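# Diagonally fold the napkin into a flat triangle

## Task

Fold the napkin along its diagonal so that one corner is brought onto the opposite corner. The result must be a flat, low triangle at full size, with the folded-over layer lying flat and extending away from the crease. The napkin must rest entirely on the table and must not touch any arm base, mounting plate or frame. The two matched corners must line up within roughly a thumb's width. The carried corner may be set down or dropped into place. The task fails if the napkin comes loose from a gripper while that gripper is moving sideways fast enough to throw it, even if the other gripper then catches it. The fold must stay in place without the robot holding it. Finish with both arms, hands included, raised clear and touching nothing during the final second after the scene settles. A scene that never comes to rest does not count.

## Robot and tools

Robot: two six-joint arms, left_arm and right_arm, each ending in a parallel two-finger gripper. The fingers point along the gripper's +z axis and close along its y axis. The reported hand point (end_effector_position) sits between the finger pads, about 1 cm short of the fingertips. A wrist camera is mounted near each hand and adds bulk there.

Frame: every number uses a single scene frame. The origin is on the tabletop midway between the arms, +x points out over the table, +z points up, and left_arm is on the +y side. The names left and right do not refer to image sides. The bases sit at about (-0.032, +0.299, 0) for left_arm and (+0.011, -0.325, 0) for right_arm, each yawed slightly. Mounting plates and the metal frame behind the arms are fixed obstacles, and the napkin must not touch them.

execute_actions(actions): a list of actions that run in order. Each action is a table of up to 15 rows. Each row lasts one 1/30 s step, and if there are fewer than 15 rows the last row repeats to fill out the action. Every row has 16 numbers covering both arms: left x, y, z, qw, qx, qy, qz, opening, then the same eight for the right arm. x, y, z is an absolute target position for the hand point in metres, scene frame. The quaternion is an absolute target orientation, w first. Opening runs from -1 (closed) to +1 (fully open, 0.094 m). A target further than 0.6 m from the hand's current position along any of its axes is rejected for both arms. If the first action fails that check, or any action is malformed, nothing runs. An empty list just returns the current state and images. To keep an arm still or hold its orientation, repeat the exact same pose every time rather than copying a drifted reading.

move(target, speed, blocking): target is one 16-number row laid out as above, giving absolute poses for both arms. Each hand travels in a straight line toward its pose, and both paths finish together, taking 0.5 to 10 s. speed is the path's top speed in m/s, from 0.002 to 0.5 with a default of 0.25, and rotation is capped at twice that value in rad/s. The opening is applied when the move begins. Paths do not avoid obstacles or the other arm. Hands trail their path and can overshoot the speed, especially when the arm is nearly straight. Faster moves and targets set deeper past a contact both press harder. With blocking=false the result comes back after 0.5 s while the arm keeps moving. Poll it with wait(0), or brake it with stop. Until it has finished, other moves and execute_actions are refused. The result adds a move: line reporting the outcome (done, off_target, moving, held, fault), any limits that acted (paced = the pose was clipped, held = a safety check blocked steps), and each hand's remaining distance from its target.

wait(seconds): 0 to 10.

Control behaviour: at each step the commanded pose is limited to 70 mm and 16 degrees from where the hand currently is. Far targets therefore take several actions, and an arm stops at its last clipped pose. When position and orientation cannot both be met, position takes priority. Hands often end a centimetre or more off target, usually too low. Reported positions lose accuracy at long reach. Joint limits (rad): waist -2.618 to 3.054, shoulder 0 to 3.142, elbow 0 to 3.142, wrist pitch and yaw -1.571 to 1.571, wrist roll -2.094 to 2.094.

Result lines: the state line gives each hand's position and quaternion. Hand target gives the pose the controller is currently driving toward. grip_measured is the finger opening on the same -1..1 scale, and the last joint value is the opening in metres. Readings can be off by about 1 mm. Joint torques carry offsets and noise. A pose unreachable line means the clearance check changed or blocked that arm's command. A too close line treats the plates and frame as parts of the arm. FAULT lines report stops, including OVER-TEMPERATURE. MOTOR HOT appears from 75 °C. At 90 °C the arm halts for 10 s, and at 100 °C the arm goes limp and drops. Images arrive in the order cam_high, cam_low, cam_left_wrist, cam_right_wrist.

Gripping: to hold cloth, command an opening about 0.03 below grip_measured, or a little less for a lighter hold. A thin napkin gets reduced force, so pinch firmly near the corner.

Avoid: letting a gripper lose the napkin while sweeping it sideways at speed, arm-to-arm collisions, hard pushes into the table, slams and drops. Do not leave the napkin near the bases. Keep holding loads short to limit motor heating. Before ending, open both grippers, lift the hands clear of the cloth and table, and let everything settle.

Each tool is called by a JSON object that holds its "name" and its "arguments", one argument or row to a line.

## Session

{"name": "execute_actions", "arguments": {
  "actions": []
}}

Scene clock: 0.00 s.
left_arm: end_effector_position=(+0.3485, +0.3390, +0.4031) grip_measured=+1.000 end_effector_quat_wxyz=(+0.704, -0.042, +0.708, +0.036) | right_arm: end_effector_position=(+0.3874, -0.3646, +0.4079) grip_measured=+1.000 end_effector_quat_wxyz=(+0.706, +0.041, +0.706, -0.033)
Joint positions: left_arm=[-0.017  1.049  1.037  0.005 -0.016 -0.008  0.094] | right_arm=[ 0.006  1.037  1.045 -0.008 -0.004  0.011  0.094]
Joint velocities: left_arm=[-0.002  0.002  0.002 -0.095  0.037  0.037  0.   ] | right_arm=[-0.022  0.002 -0.012 -0.037 -0.139 -0.037  0.   ]
Joint torques (N m, as the arm reports them, + toward a larger angle): no reading
Motor temperatures (°C, as the motors report them): left_arm=[22 24 23 24 23 23] | right_arm=[24 30 26 23 22 23]
Hand target (left_arm): +0.346, +0.339, +0.406; +0.706, -0.042, +0.706, +0.037
Hand target (right_arm): +0.384, -0.364, +0.420; +0.718, +0.041, +0.694, -0.033

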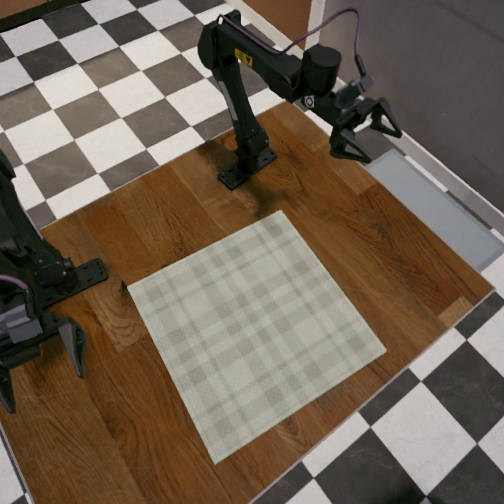

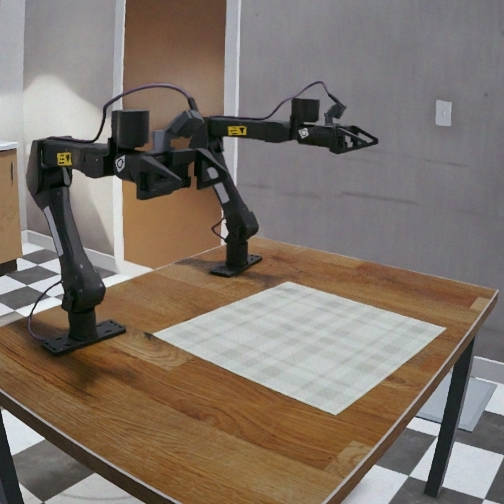

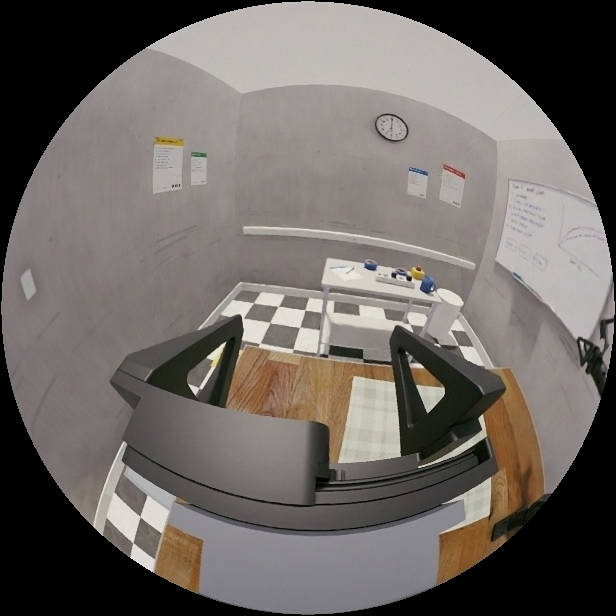

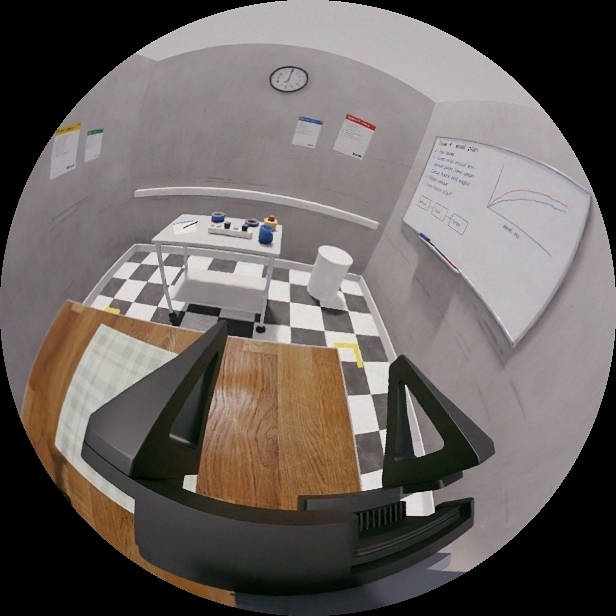

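{"name": "move", "arguments": {
  "target": [0.104,0.53,0.246,0.054,-0.007,0.994,0.1,0.0, 0.59,-0.244,0.06,0.203,-0.334,0.918,0.074,0.0],
  "speed": 0.4
}}

{"name": "move", "arguments": {
  "target": [0.104,0.53,0.246,0.054,-0.007,0.994,0.1,0.0, 0.593,-0.244,0.03,0.203,-0.334,0.918,0.074,0.0],
  "speed": 0.05
}}

Scene clock: 8.40 s.
left_arm: end_effector_position=(+0.1075, +0.5328, +0.2422) grip_measured=+0.002 end_effector_quat_wxyz=(+0.051, -0.004, +0.993, +0.104) | right_arm: end_effector_position=(+0.5867, -0.2480, +0.0490) grip_measured=+0.001 end_effector_quat_wxyz=(+0.187, -0.323, +0.925, +0.069)
Joint positions: left_arm=[ 0.902  1.439  1.622 -1.523 -0.024  1.008  0.047] | right_arm=[ 0.176  2.628  2.512 -1.123 -0.232 -0.572  0.047]
Joint velocities: left_arm=[ 0.012 -0.002 -0.002 -0.022  0.037  0.095 -0.   ] | right_arm=[-0.007 -0.037  0.012 -0.037  0.007 -0.022 -0.   ]
Joint torques (N m, as the arm reports them, + toward a larger angle): left_arm=[ 0.69 -4.53  7.17  0.62 -0.06  0.08] | right_arm=[  0.39 -12.21   9.42   0.53  -0.26  -0.06]
Motor temperatures (°C, as the motors report them): left_arm=[22 25 25 26 23 23] | right_arm=[24 32 27 25 22 23]
Hand target (left_arm): +0.104, +0.533, +0.247; +0.049, -0.004, +0.993, +0.105
Hand target (right_arm): +0.590, -0.243, +0.064; +0.202, -0.328, +0.920, +0.071
Off the commanded pose (left_arm): 0.006 m, 1 deg.
Off the commanded pose (right_arm): 0.012 m, 2 deg.
move: off_target (right_arm)

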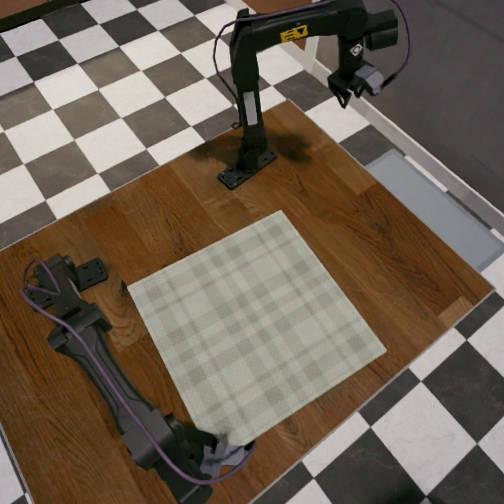

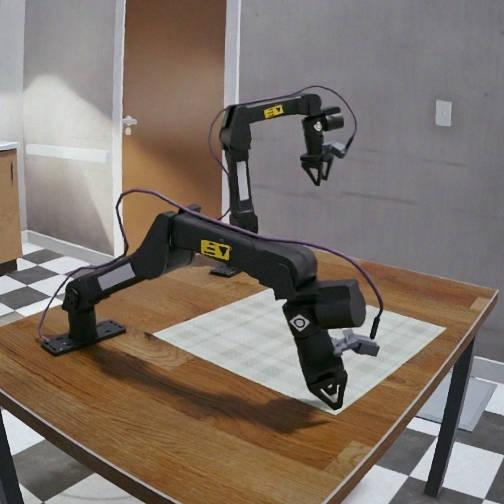

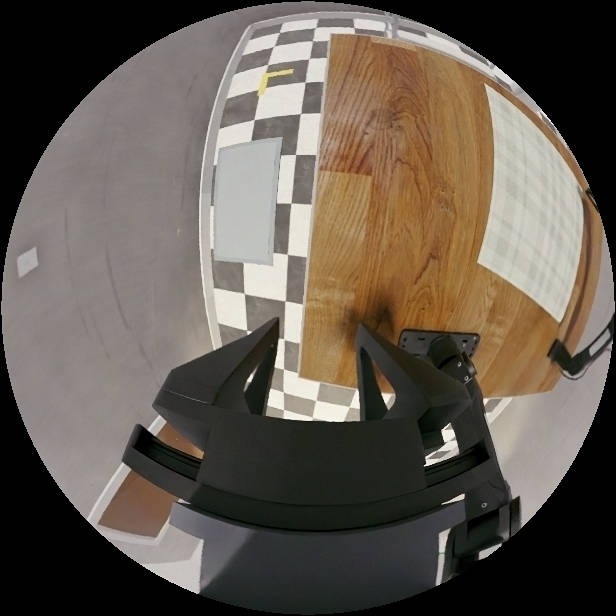

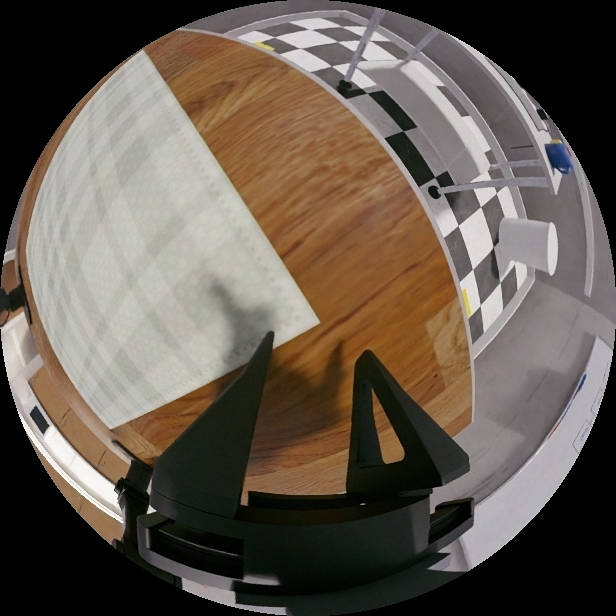

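Scene clock: 9.37 s.
left_arm: end_effector_position=(+0.1073, +0.5325, +0.2421) grip_measured=+0.002 end_effector_quat_wxyz=(+0.051, -0.004, +0.993, +0.104) | right_arm: end_effector_position=(+0.5911, -0.2474, +0.0305) grip_measured=+0.001 end_effector_quat_wxyz=(+0.194, -0.330, +0.921, +0.067)
Joint positions: left_arm=[ 0.902  1.439  1.622 -1.524 -0.024  1.008  0.047] | right_arm=[ 0.176  2.628  2.434 -1.033 -0.234 -0.588  0.047]
Joint velocities: left_arm=[-0.017  0.027  0.012 -0.095 -0.022 -0.007 -0.   ] | right_arm=[-0.002  0.002 -0.002 -0.037 -0.051  0.007  0.001]
Joint torques (N m, as the arm reports them, + toward a larger angle): left_arm=[ 1.   -5.14  6.49  0.6   0.12  0.06] | right_arm=[  0.02 -12.19   5.06   0.97  -0.32  -0.07]
Motor temperatures (°C, as the motors report them): left_arm=[22 25 25 26 23 23] | right_arm=[24 33 27 25 22 23]
Hand target (left_arm): +0.104, +0.530, +0.246; +0.054, -0.007, +0.994, +0.100
Hand target (right_arm): +0.593, -0.244, +0.030; +0.202, -0.334, +0.918, +0.074
Off the commanded pose (left_arm): 0.006 m, 1 deg.
Off the commanded pose (right_arm): 0.004 m, 1 deg.
move: done

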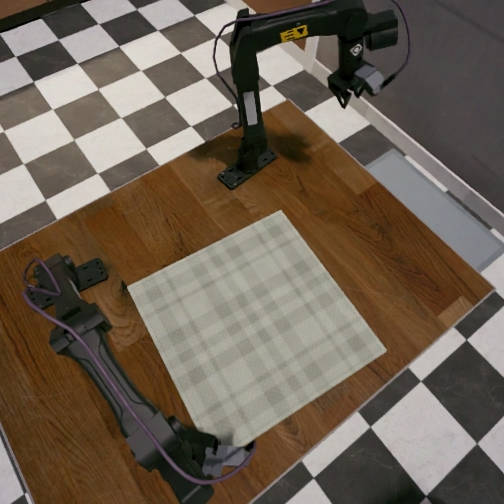

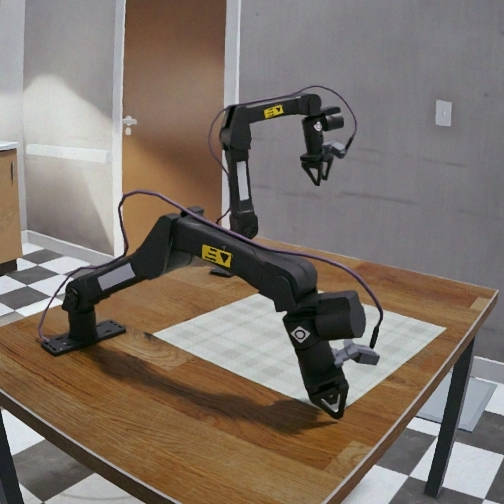

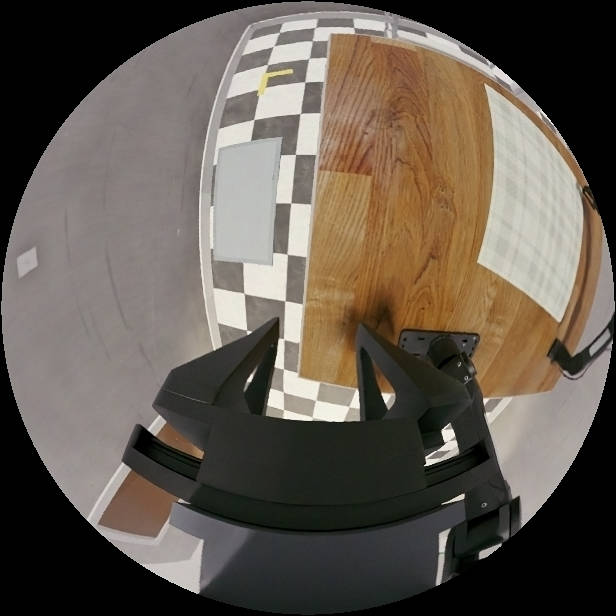

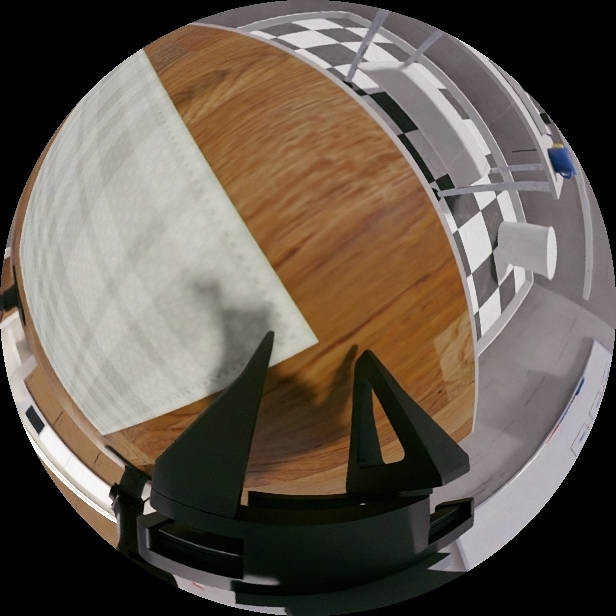

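{"name": "move", "arguments": {
  "target": [0.107,0.5325,0.243,0.051,-0.004,0.993,0.104,0.0, 0.588,-0.235,0.014,0.203,-0.334,0.918,0.074,0.0],
  "speed": 0.03
}}

Scene clock: 12.37 s.
left_arm: end_effector_position=(+0.1073, +0.5325, +0.2421) grip_measured=+0.002 end_effector_quat_wxyz=(+0.051, -0.004, +0.993, +0.104) | right_arm: end_effector_position=(+0.5945, -0.2424, +0.0221) grip_measured=+0.001 end_effector_quat_wxyz=(+0.212, -0.330, +0.917, +0.069)
Joint positions: left_arm=[ 0.902  1.439  1.622 -1.524 -0.024  1.008  0.047] | right_arm=[ 0.18   2.595  2.323 -0.918 -0.247 -0.579  0.047]
Joint velocities: left_arm=[-0.017 -0.002 -0.002 -0.051  0.022 -0.037  0.   ] | right_arm=[-0.012 -0.022 -0.007  0.081  0.022 -0.081 -0.001]
Joint torques (N m, as the arm reports them, + toward a larger angle): left_arm=[ 0.   -4.68  5.93  0.76 -0.02  0.03] | right_arm=[  1.05 -12.2    3.68   0.91  -0.12   0.01]
Motor temperatures (°C, as the motors report them): left_arm=[22 25 25 26 23 23] | right_arm=[24 35 27 25 22 23]
Hand target (left_arm): +0.107, +0.533, +0.243; +0.051, -0.004, +0.993, +0.104
Hand target (right_arm): +0.588, -0.235, +0.014; +0.202, -0.334, +0.918, +0.074
Off the commanded pose (left_arm): 0.001 m, 0 deg.
Off the commanded pose (right_arm): 0.013 m, 1 deg.
move: off_target (right_arm)

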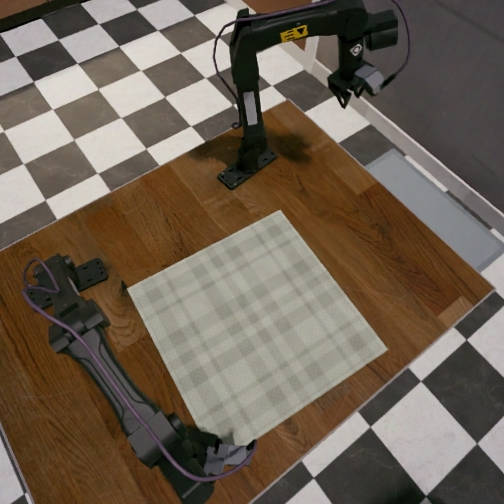

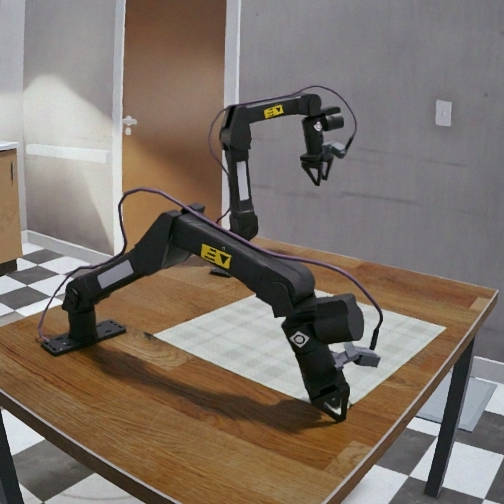

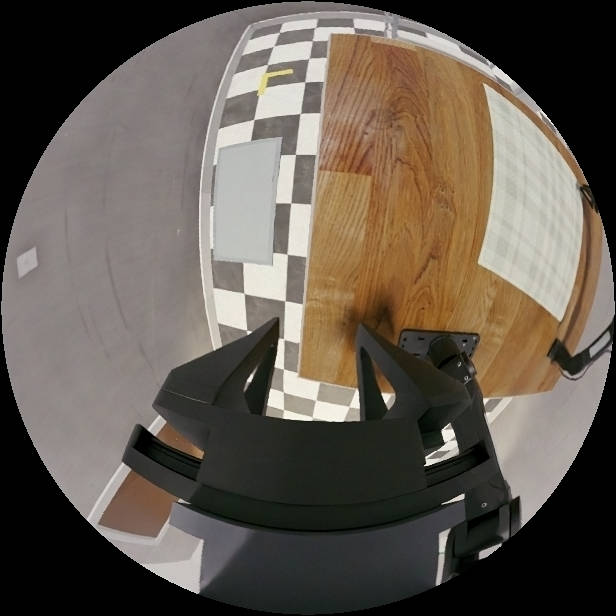

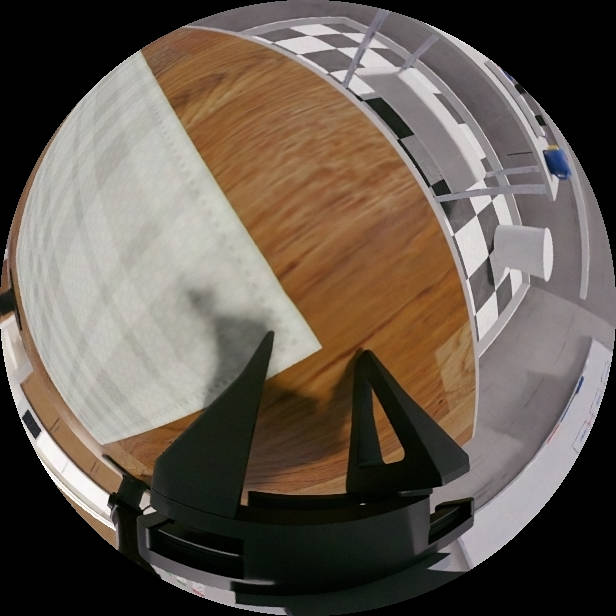

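{"name": "execute_actions", "arguments": {
  "actions": [
    [[0.107,0.5325,0.243,0.051,-0.004,0.993,0.104,0.0, 0.5875,-0.2345,0.013,0.203,-0.334,0.918,0.074,-0.04],[0.107,0.5325,0.243,0.051,-0.004,0.993,0.104,0.0, 0.587,-0.234,0.013,0.203,-0.334,0.918,0.074,-0.08],[0.107,0.5325,0.243,0.051,-0.004,0.993,0.104,0.0, 0.5865,-0.233,0.013,0.203,-0.334,0.918,0.074,-0.12],[0.107,0.5325,0.243,0.051,-0.004,0.993,0.104,0.0, 0.586,-0.2325,0.013,0.203,-0.334,0.918,0.074,-0.16],[0.107,0.5325,0.243,0.051,-0.004,0.993,0.104,0.0, 0.5855,-0.232,0.013,0.203,-0.334,0.918,0.074,-0.20],[0.107,0.5325,0.243,0.051,-0.004,0.993,0.104,0.0, 0.585,-0.231,0.013,0.203,-0.334,0.918,0.074,-0.24],[0.107,0.5325,0.243,0.051,-0.004,0.993,0.104,0.0, 0.5845,-0.2305,0.013,0.203,-0.334,0.918,0.074,-0.28],[0.107,0.5325,0.243,0.051,-0.004,0.993,0.104,0.0, 0.584,-0.230,0.013,0.203,-0.334,0.918,0.074,-0.32],[0.107,0.5325,0.243,0.051,-0.004,0.993,0.104,0.0, 0.5835,-0.229,0.013,0.203,-0.334,0.918,0.074,-0.36],[0.107,0.5325,0.243,0.051,-0.004,0.993,0.104,0.0, 0.583,-0.2285,0.013,0.203,-0.334,0.918,0.074,-0.40],[0.107,0.5325,0.243,0.051,-0.004,0.993,0.104,0.0, 0.5825,-0.228,0.013,0.203,-0.334,0.918,0.074,-0.44],[0.107,0.5325,0.243,0.051,-0.004,0.993,0.104,0.0, 0.582,-0.227,0.013,0.203,-0.334,0.918,0.074,-0.48],[0.107,0.5325,0.243,0.051,-0.004,0.993,0.104,0.0, 0.5815,-0.2265,0.013,0.203,-0.334,0.918,0.074,-0.52],[0.107,0.5325,0.243,0.051,-0.004,0.993,0.104,0.0, 0.581,-0.226,0.013,0.203,-0.334,0.918,0.074,-0.56],[0.107,0.5325,0.243,0.051,-0.004,0.993,0.104,0.0, 0.5805,-0.225,0.013,0.203,-0.334,0.918,0.074,-0.60]],
    [[0.107,0.5325,0.243,0.051,-0.004,0.993,0.104,0.0, 0.580,-0.2245,0.013,0.203,-0.334,0.918,0.074,-0.64],[0.107,0.5325,0.243,0.051,-0.004,0.993,0.104,0.0, 0.5795,-0.224,0.013,0.203,-0.334,0.918,0.074,-0.68],[0.107,0.5325,0.243,0.051,-0.004,0.993,0.104,0.0, 0.579,-0.223,0.013,0.203,-0.334,0.918,0.074,-0.72],[0.107,0.5325,0.243,0.051,-0.004,0.993,0.104,0.0, 0.5785,-0.2225,0.013,0.203,-0.334,0.918,0.074,-0.76],[0.107,0.5325,0.243,0.051,-0.004,0.993,0.104,0.0, 0.578,-0.222,0.013,0.203,-0.334,0.918,0.074,-0.80],[0.107,0.5325,0.243,0.051,-0.004,0.993,0.104,0.0, 0.5775,-0.221,0.013,0.203,-0.334,0.918,0.074,-0.84],[0.107,0.5325,0.243,0.051,-0.004,0.993,0.104,0.0, 0.577,-0.2205,0.013,0.203,-0.334,0.918,0.074,-0.88],[0.107,0.5325,0.243,0.051,-0.004,0.993,0.104,0.0, 0.5765,-0.220,0.013,0.203,-0.334,0.918,0.074,-0.92],[0.107,0.5325,0.243,0.051,-0.004,0.993,0.104,0.0, 0.576,-0.2195,0.013,0.203,-0.334,0.918,0.074,-0.96],[0.107,0.5325,0.243,0.051,-0.004,0.993,0.104,0.0, 0.576,-0.2195,0.013,0.203,-0.334,0.918,0.074,-1.0]]
  ]
}}

{"name": "zoom_image", "arguments": {
  "camera": "cam_right_wrist",
  "region": [220, 250, 420, 450]
}}

Scene clock: 24.63 s.
left_arm: end_effector_position=(+0.1073, +0.5325, +0.2421) grip_measured=+0.002 end_effector_quat_wxyz=(+0.051, -0.004, +0.993, +0.104) | right_arm: end_effector_position=(+0.5858, -0.2212, +0.0223) grip_measured=-0.988 end_effector_quat_wxyz=(+0.221, -0.335, +0.913, +0.075)
Joint positions: left_arm=[ 0.902  1.439  1.622 -1.524 -0.024  1.008  0.047] | right_arm=[ 0.216  2.532  2.197 -0.834 -0.251 -0.551  0.001]
Joint velocities: left_arm=[ 0.017 -0.022 -0.002  0.037  0.007 -0.081  0.002] | right_arm=[-0.012  0.002 -0.002 -0.022 -0.095  0.051 -0.   ]
Joint torques (N m, as the arm reports them, + toward a larger angle): left_arm=[ 0.01 -4.73  5.93  0.76  0.    0.03] | right_arm=[  0.82 -12.1    3.48   0.77   0.04   0.03]
Motor temperatures (°C, as the motors report them): left_arm=[22 25 26 25 23 23] | right_arm=[24 42 27 25 22 23]
Hand target (left_arm): +0.107, +0.533, +0.243; +0.051, -0.004, +0.993, +0.104
Hand target (right_arm): +0.576, -0.220, +0.013; +0.203, -0.334, +0.918, +0.074
Off the commanded pose (left_arm): 0.001 m, 0 deg.
Off the commanded pose (right_arm): 0.014 m, 2 deg.

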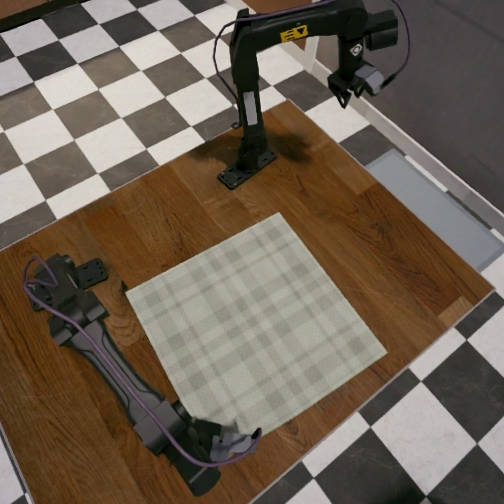

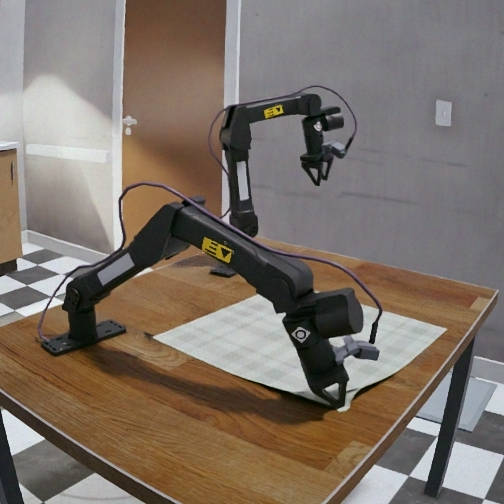

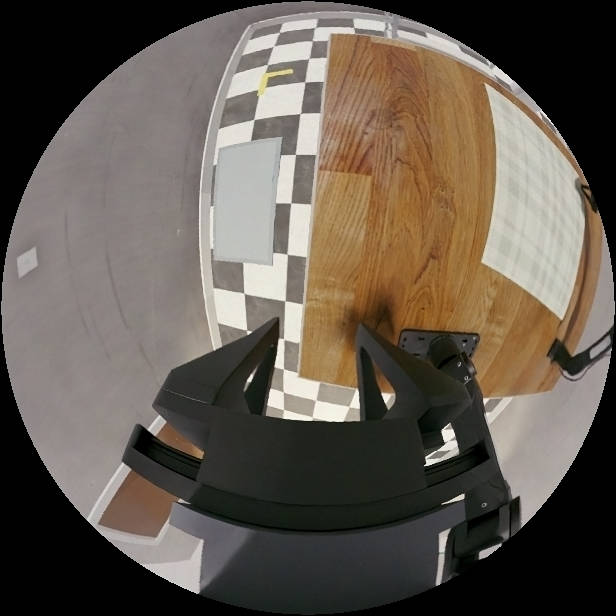

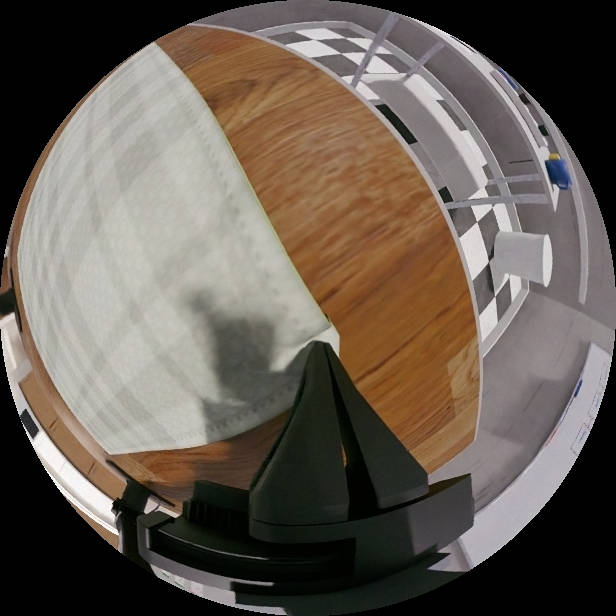

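Region (220, 250, 420, 450) of cam_right_wrist's 616x616 image, scaled by 2.520, with more detail than that image has.

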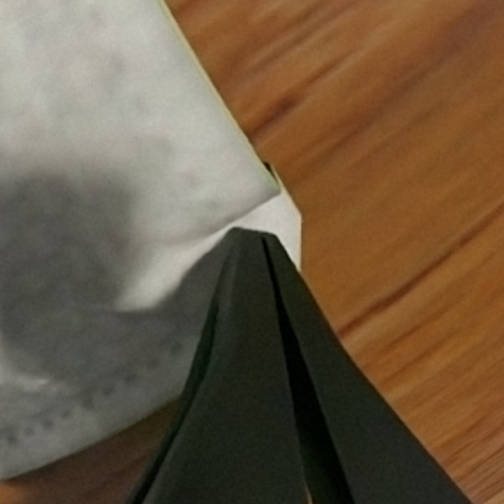

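Unclear if gripped; lift to test.

{"name": "move", "arguments": {
  "target": [0.107,0.5325,0.243,0.051,-0.004,0.993,0.104,0.0, 0.565,-0.20,0.09,0.203,-0.334,0.918,0.074,-1.0],
  "speed": 0.08
}}

Scene clock: 27.57 s.
left_arm: end_effector_position=(+0.1073, +0.5325, +0.2421) grip_measured=+0.002 end_effector_quat_wxyz=(+0.051, -0.004, +0.993, +0.104) | right_arm: end_effector_position=(+0.5595, -0.2042, +0.0613) grip_measured=-0.988 end_effector_quat_wxyz=(+0.180, -0.332, +0.923, +0.079)
Joint positions: left_arm=[ 0.902  1.439  1.622 -1.524 -0.024  1.008  0.047] | right_arm=[ 0.26   2.49   2.304 -1.057 -0.225 -0.51   0.001]
Joint velocities: left_arm=[-0.017 -0.017  0.002  0.037 -0.007  0.037  0.   ] | right_arm=[-0.002 -0.007 -0.007 -0.022  0.022 -0.051 -0.001]
Joint torques (N m, as the arm reports them, + toward a larger angle): left_arm=[-0.03 -4.73  5.8   0.8  -0.03  0.01] | right_arm=[  0.61 -13.67   9.32   0.52  -0.06   0.05]
Motor temperatures (°C, as the motors report them): left_arm=[22 26 26 25 23 23] | right_arm=[24 43 27 25 22 23]
Hand target (left_arm): +0.107, +0.533, +0.243; +0.051, -0.004, +0.993, +0.104
Hand target (right_arm): +0.564, -0.201, +0.090; +0.203, -0.334, +0.918, +0.074
Off the commanded pose (left_arm): 0.001 m, 0 deg.
Off the commanded pose (right_arm): 0.030 m, 3 deg.
move: off_target (right_arm)

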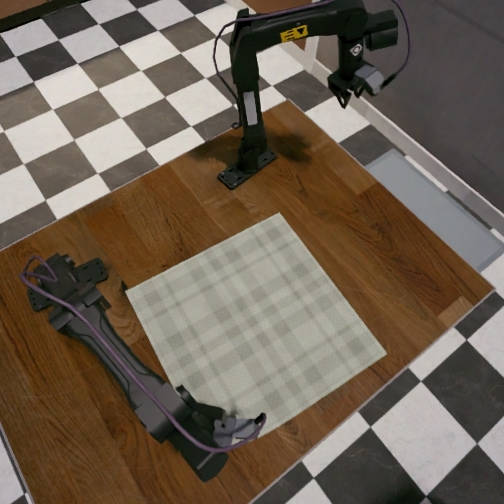

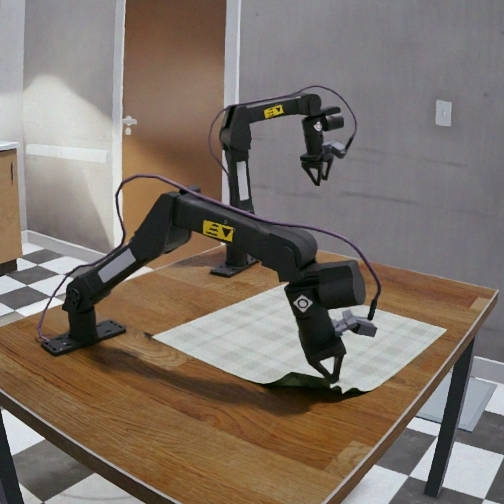

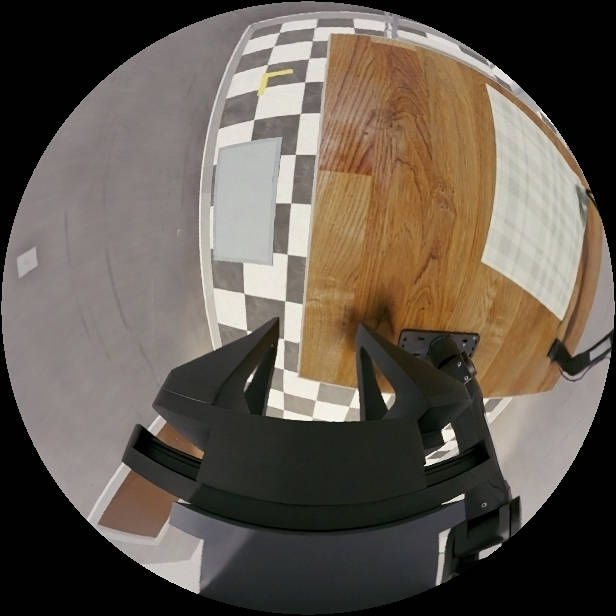

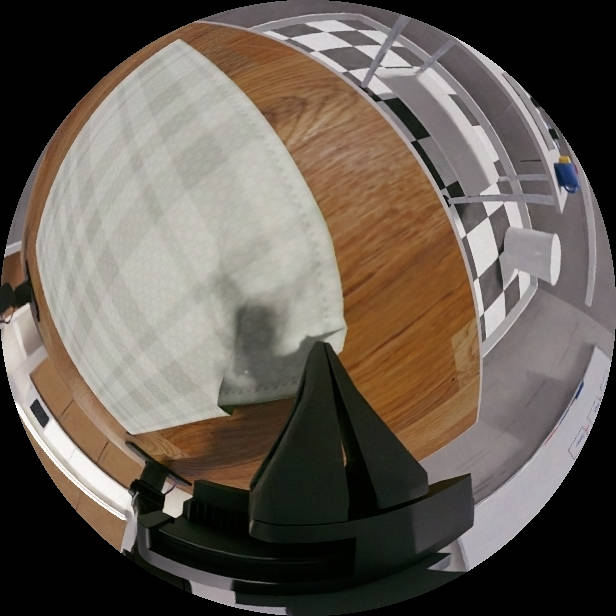

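{"name": "move", "arguments": {
  "target": [0.107,0.5325,0.243,0.051,-0.004,0.993,0.104,0.0, 0.472,-0.102,0.22,0.203,-0.334,0.918,0.074,-1.0],
  "speed": 0.15
}}

Scene clock: 32.10 s.
left_arm: end_effector_position=(+0.1073, +0.5325, +0.2421) grip_measured=+0.002 end_effector_quat_wxyz=(+0.051, -0.004, +0.993, +0.104) | right_arm: end_effector_position=(+0.4692, -0.1031, +0.2080) grip_measured=-0.988 end_effector_quat_wxyz=(+0.192, -0.337, +0.919, +0.076)
Joint positions: left_arm=[ 0.902  1.439  1.622 -1.524 -0.024  1.008  0.047] | right_arm=[ 0.519  2.262  2.489 -1.401 -0.13  -0.274  0.001]
Joint velocities: left_arm=[-0.012  0.012 -0.007 -0.037 -0.037  0.022  0.001] | right_arm=[-0.022  0.002  0.022 -0.037 -0.007 -0.022 -0.002]
Joint torques (N m, as the arm reports them, + toward a larger angle): left_arm=[ 0.03 -4.77  5.79  0.76  0.01  0.02] | right_arm=[ 0.1  -9.85  8.74  0.67  0.04  0.04]
Motor temperatures (°C, as the motors report them): left_arm=[22 26 26 25 23 23] | right_arm=[24 45 28 24 22 23]
Hand target (left_arm): +0.107, +0.533, +0.243; +0.051, -0.004, +0.993, +0.104
Hand target (right_arm): +0.470, -0.104, +0.219; +0.203, -0.334, +0.917, +0.074
Off the commanded pose (left_arm): 0.001 m, 0 deg.
Off the commanded pose (right_arm): 0.012 m, 1 deg.
move: off_target (right_arm)

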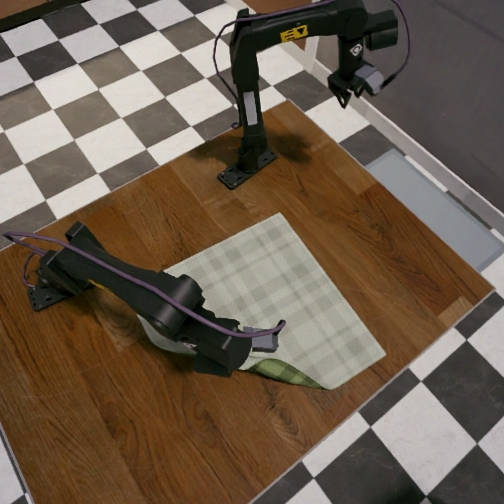

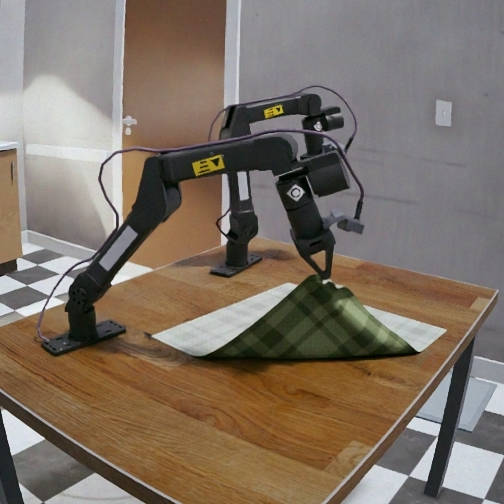

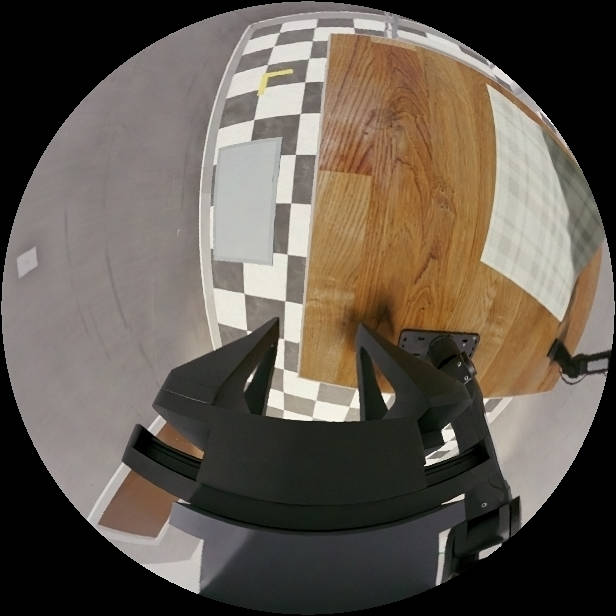

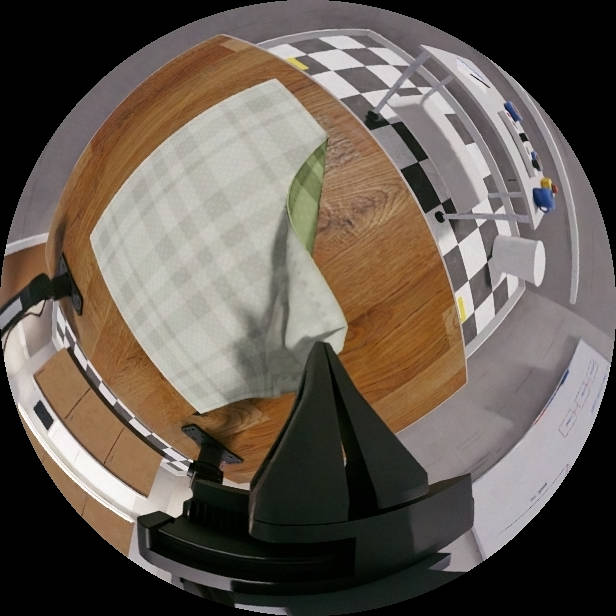

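{"name": "move", "arguments": {
  "target": [0.107,0.5325,0.243,0.051,-0.004,0.993,0.104,0.0, 0.362,0.029,0.27,0.239,-0.370,0.893,0.099,-1.0],
  "speed": 0.15
}}

{"name": "move", "arguments": {
  "target": [0.107,0.5325,0.243,0.051,-0.004,0.993,0.104,0.0, 0.265,0.146,0.20,0.275,-0.388,0.872,0.122,-1.0],
  "speed": 0.15
}}

{"name": "move", "arguments": {
  "target": [0.107,0.5325,0.243,0.051,-0.004,0.993,0.104,0.0, 0.20,0.224,0.09,0.275,-0.388,0.872,0.122,-1.0],
  "speed": 0.12
}}

Scene clock: 37.53 s.
left_arm: end_effector_position=(+0.1073, +0.5325, +0.2421) grip_measured=+0.002 end_effector_quat_wxyz=(+0.051, -0.004, +0.993, +0.104) | right_arm: end_effector_position=(+0.3599, +0.0294, +0.2569) grip_measured=-0.988 end_effector_quat_wxyz=(+0.225, -0.376, +0.893, +0.099)
Joint positions: left_arm=[ 0.902  1.439  1.622 -1.524 -0.024  1.008  0.047] | right_arm=[ 0.902  2.166  2.506 -1.414 -0.012 -0.008  0.001]
Joint velocities: left_arm=[ 0.012 -0.002  0.002 -0.081 -0.037 -0.022  0.001] | right_arm=[-0.022 -0.007  0.002  0.037 -0.007  0.037 -0.   ]
Joint torques (N m, as the arm reports them, + toward a larger angle): left_arm=[-0.02 -4.7   5.89  0.75 -0.02  0.03] | right_arm=[-0.15 -9.32  8.66  0.88  0.16  0.04]
Motor temperatures (°C, as the motors report them): left_arm=[22 26 26 25 23 23] | right_arm=[24 45 28 24 22 23]
Hand target (left_arm): +0.107, +0.533, +0.243; +0.051, -0.004, +0.993, +0.104
Hand target (right_arm): +0.361, +0.027, +0.269; +0.239, -0.370, +0.892, +0.100
Off the commanded pose (left_arm): 0.001 m, 0 deg.
Off the commanded pose (right_arm): 0.013 m, 2 deg.
move: off_target (right_arm)

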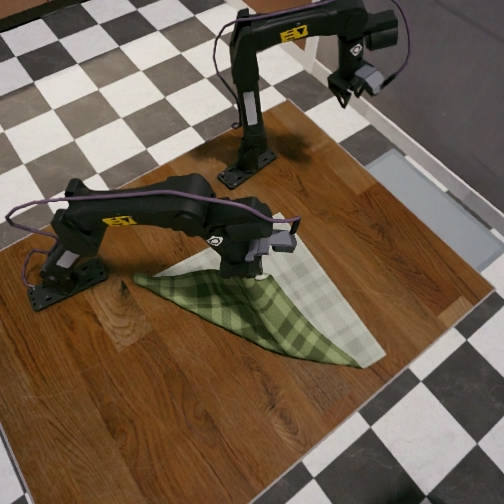

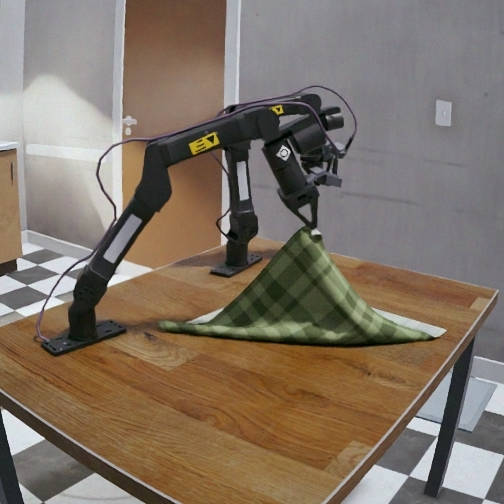

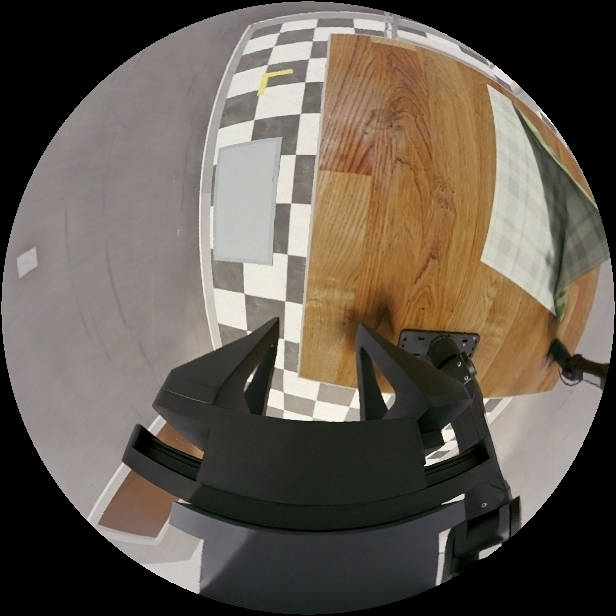

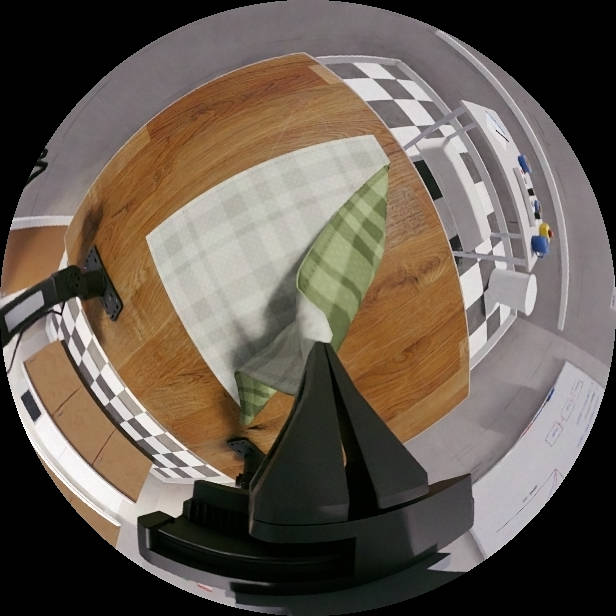

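Scene clock: 39.17 s.
left_arm: end_effector_position=(+0.1073, +0.5325, +0.2421) grip_measured=+0.002 end_effector_quat_wxyz=(+0.051, -0.004, +0.993, +0.104) | right_arm: end_effector_position=(+0.2611, +0.1441, +0.1943) grip_measured=-0.988 end_effector_quat_wxyz=(+0.260, -0.396, +0.873, +0.118)
Joint positions: left_arm=[ 0.902  1.439  1.622 -1.524 -0.024  1.008  0.047] | right_arm=[ 1.244  2.105  2.093 -0.999  0.149  0.233  0.001]
Joint velocities: left_arm=[ 0.012  0.007  0.002 -0.051  0.051  0.022 -0.   ] | right_arm=[-0.007  0.002 -0.017  0.051  0.051 -0.022  0.   ]
Joint torques (N m, as the arm reports them, + toward a larger angle): left_arm=[ 0.03 -4.69  5.82  0.76 -0.03  0.  ] | right_arm=[ -0.12 -10.33   5.25   1.36   0.26   0.05]
Motor temperatures (°C, as the motors report them): left_arm=[22 26 26 25 23 23] | right_arm=[24 45 28 25 22 23]
Hand target (left_arm): +0.107, +0.533, +0.243; +0.051, -0.004, +0.993, +0.104
Hand target (right_arm): +0.265, +0.145, +0.200; +0.274, -0.388, +0.872, +0.122
Off the commanded pose (left_arm): 0.001 m, 0 deg.
Off the commanded pose (right_arm): 0.007 m, 2 deg.
move: done

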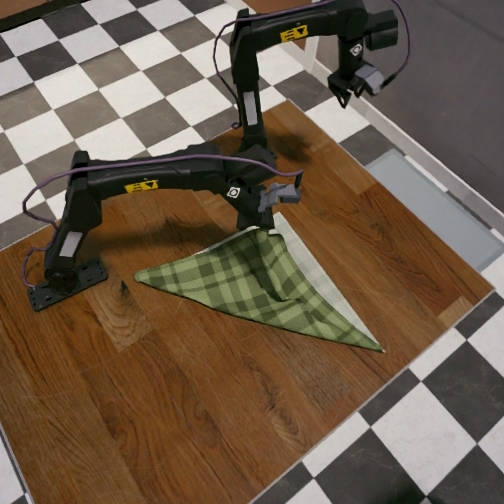

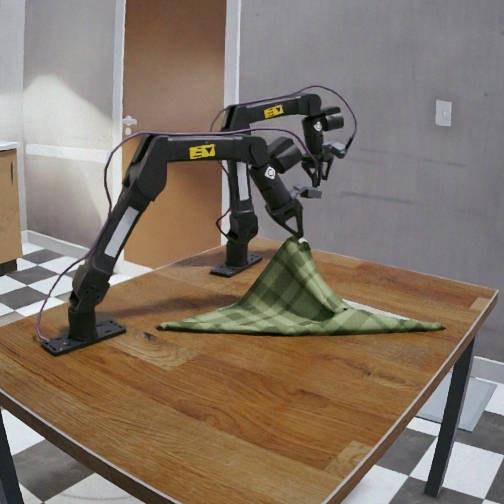

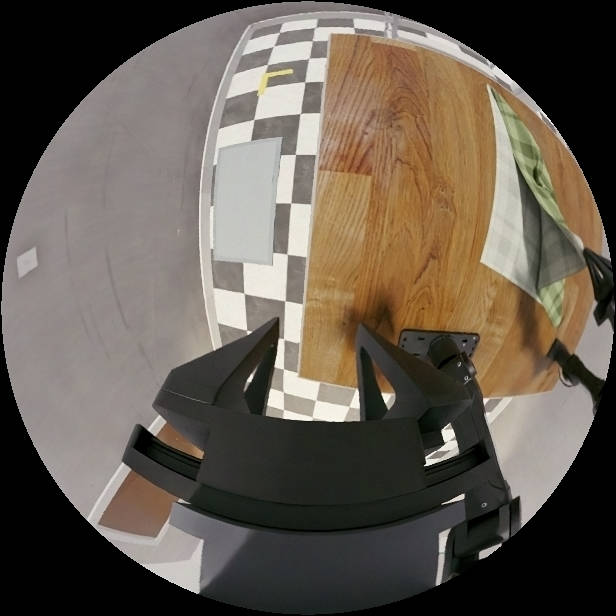

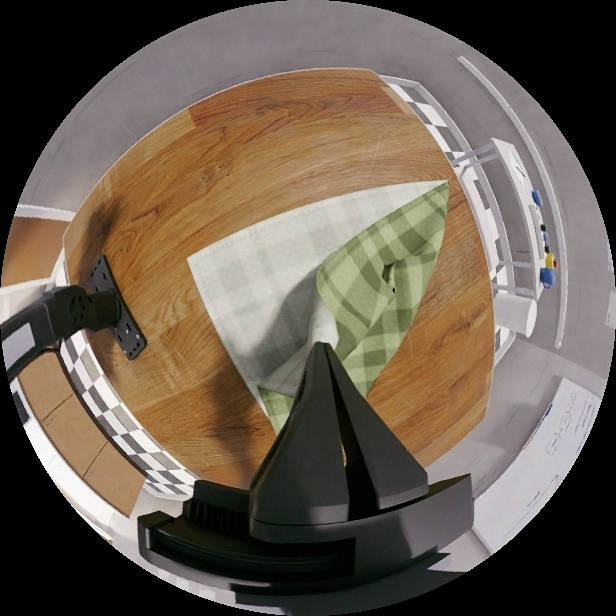

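Scene clock: 40.90 s.
left_arm: end_effector_position=(+0.1073, +0.5325, +0.2421) grip_measured=+0.002 end_effector_quat_wxyz=(+0.051, -0.004, +0.993, +0.104) | right_arm: end_effector_position=(+0.1970, +0.2176, +0.0775) grip_measured=-0.988 end_effector_quat_wxyz=(+0.255, -0.397, +0.875, +0.110)
Joint positions: left_arm=[ 0.902  1.439  1.622 -1.524 -0.024  1.008  0.047] | right_arm=[ 1.431  2.332  2.012 -0.741  0.251  0.398  0.001]
Joint velocities: left_arm=[-0.002 -0.017 -0.012  0.007 -0.066  0.066 -0.001] | right_arm=[ 0.012 -0.002  0.002 -0.022 -0.022 -0.007 -0.   ]
Joint torques (N m, as the arm reports them, + toward a larger angle): left_arm=[ 0.03 -4.76  5.94  0.79  0.01  0.05] | right_arm=[  0.36 -11.71   6.95   1.29   0.4    0.02]
Motor temperatures (°C, as the motors report them): left_arm=[22 26 26 25 23 23] | right_arm=[24 45 28 25 22 23]
Hand target (left_arm): +0.107, +0.533, +0.243; +0.051, -0.004, +0.993, +0.104
Hand target (right_arm): +0.200, +0.224, +0.091; +0.274, -0.388, +0.872, +0.122
Off the commanded pose (left_arm): 0.001 m, 0 deg.
Off the commanded pose (right_arm): 0.014 m, 3 deg.
move: off_target (right_arm)

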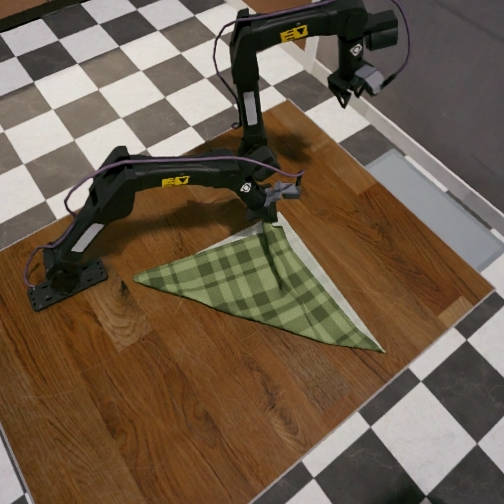

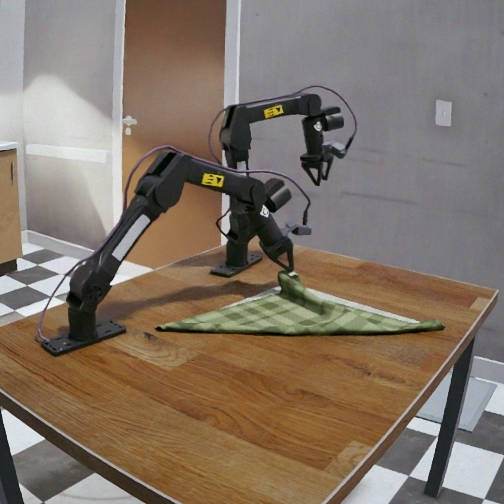

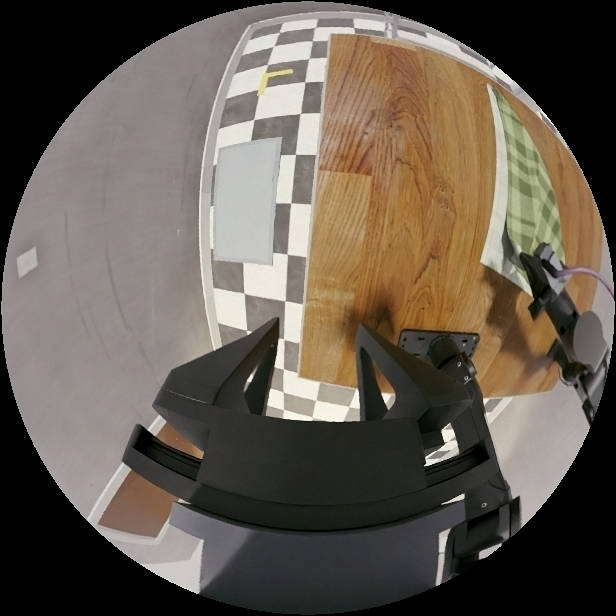

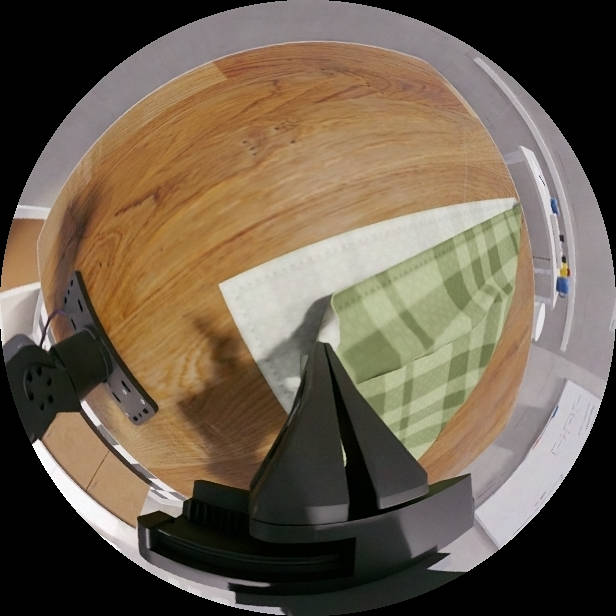

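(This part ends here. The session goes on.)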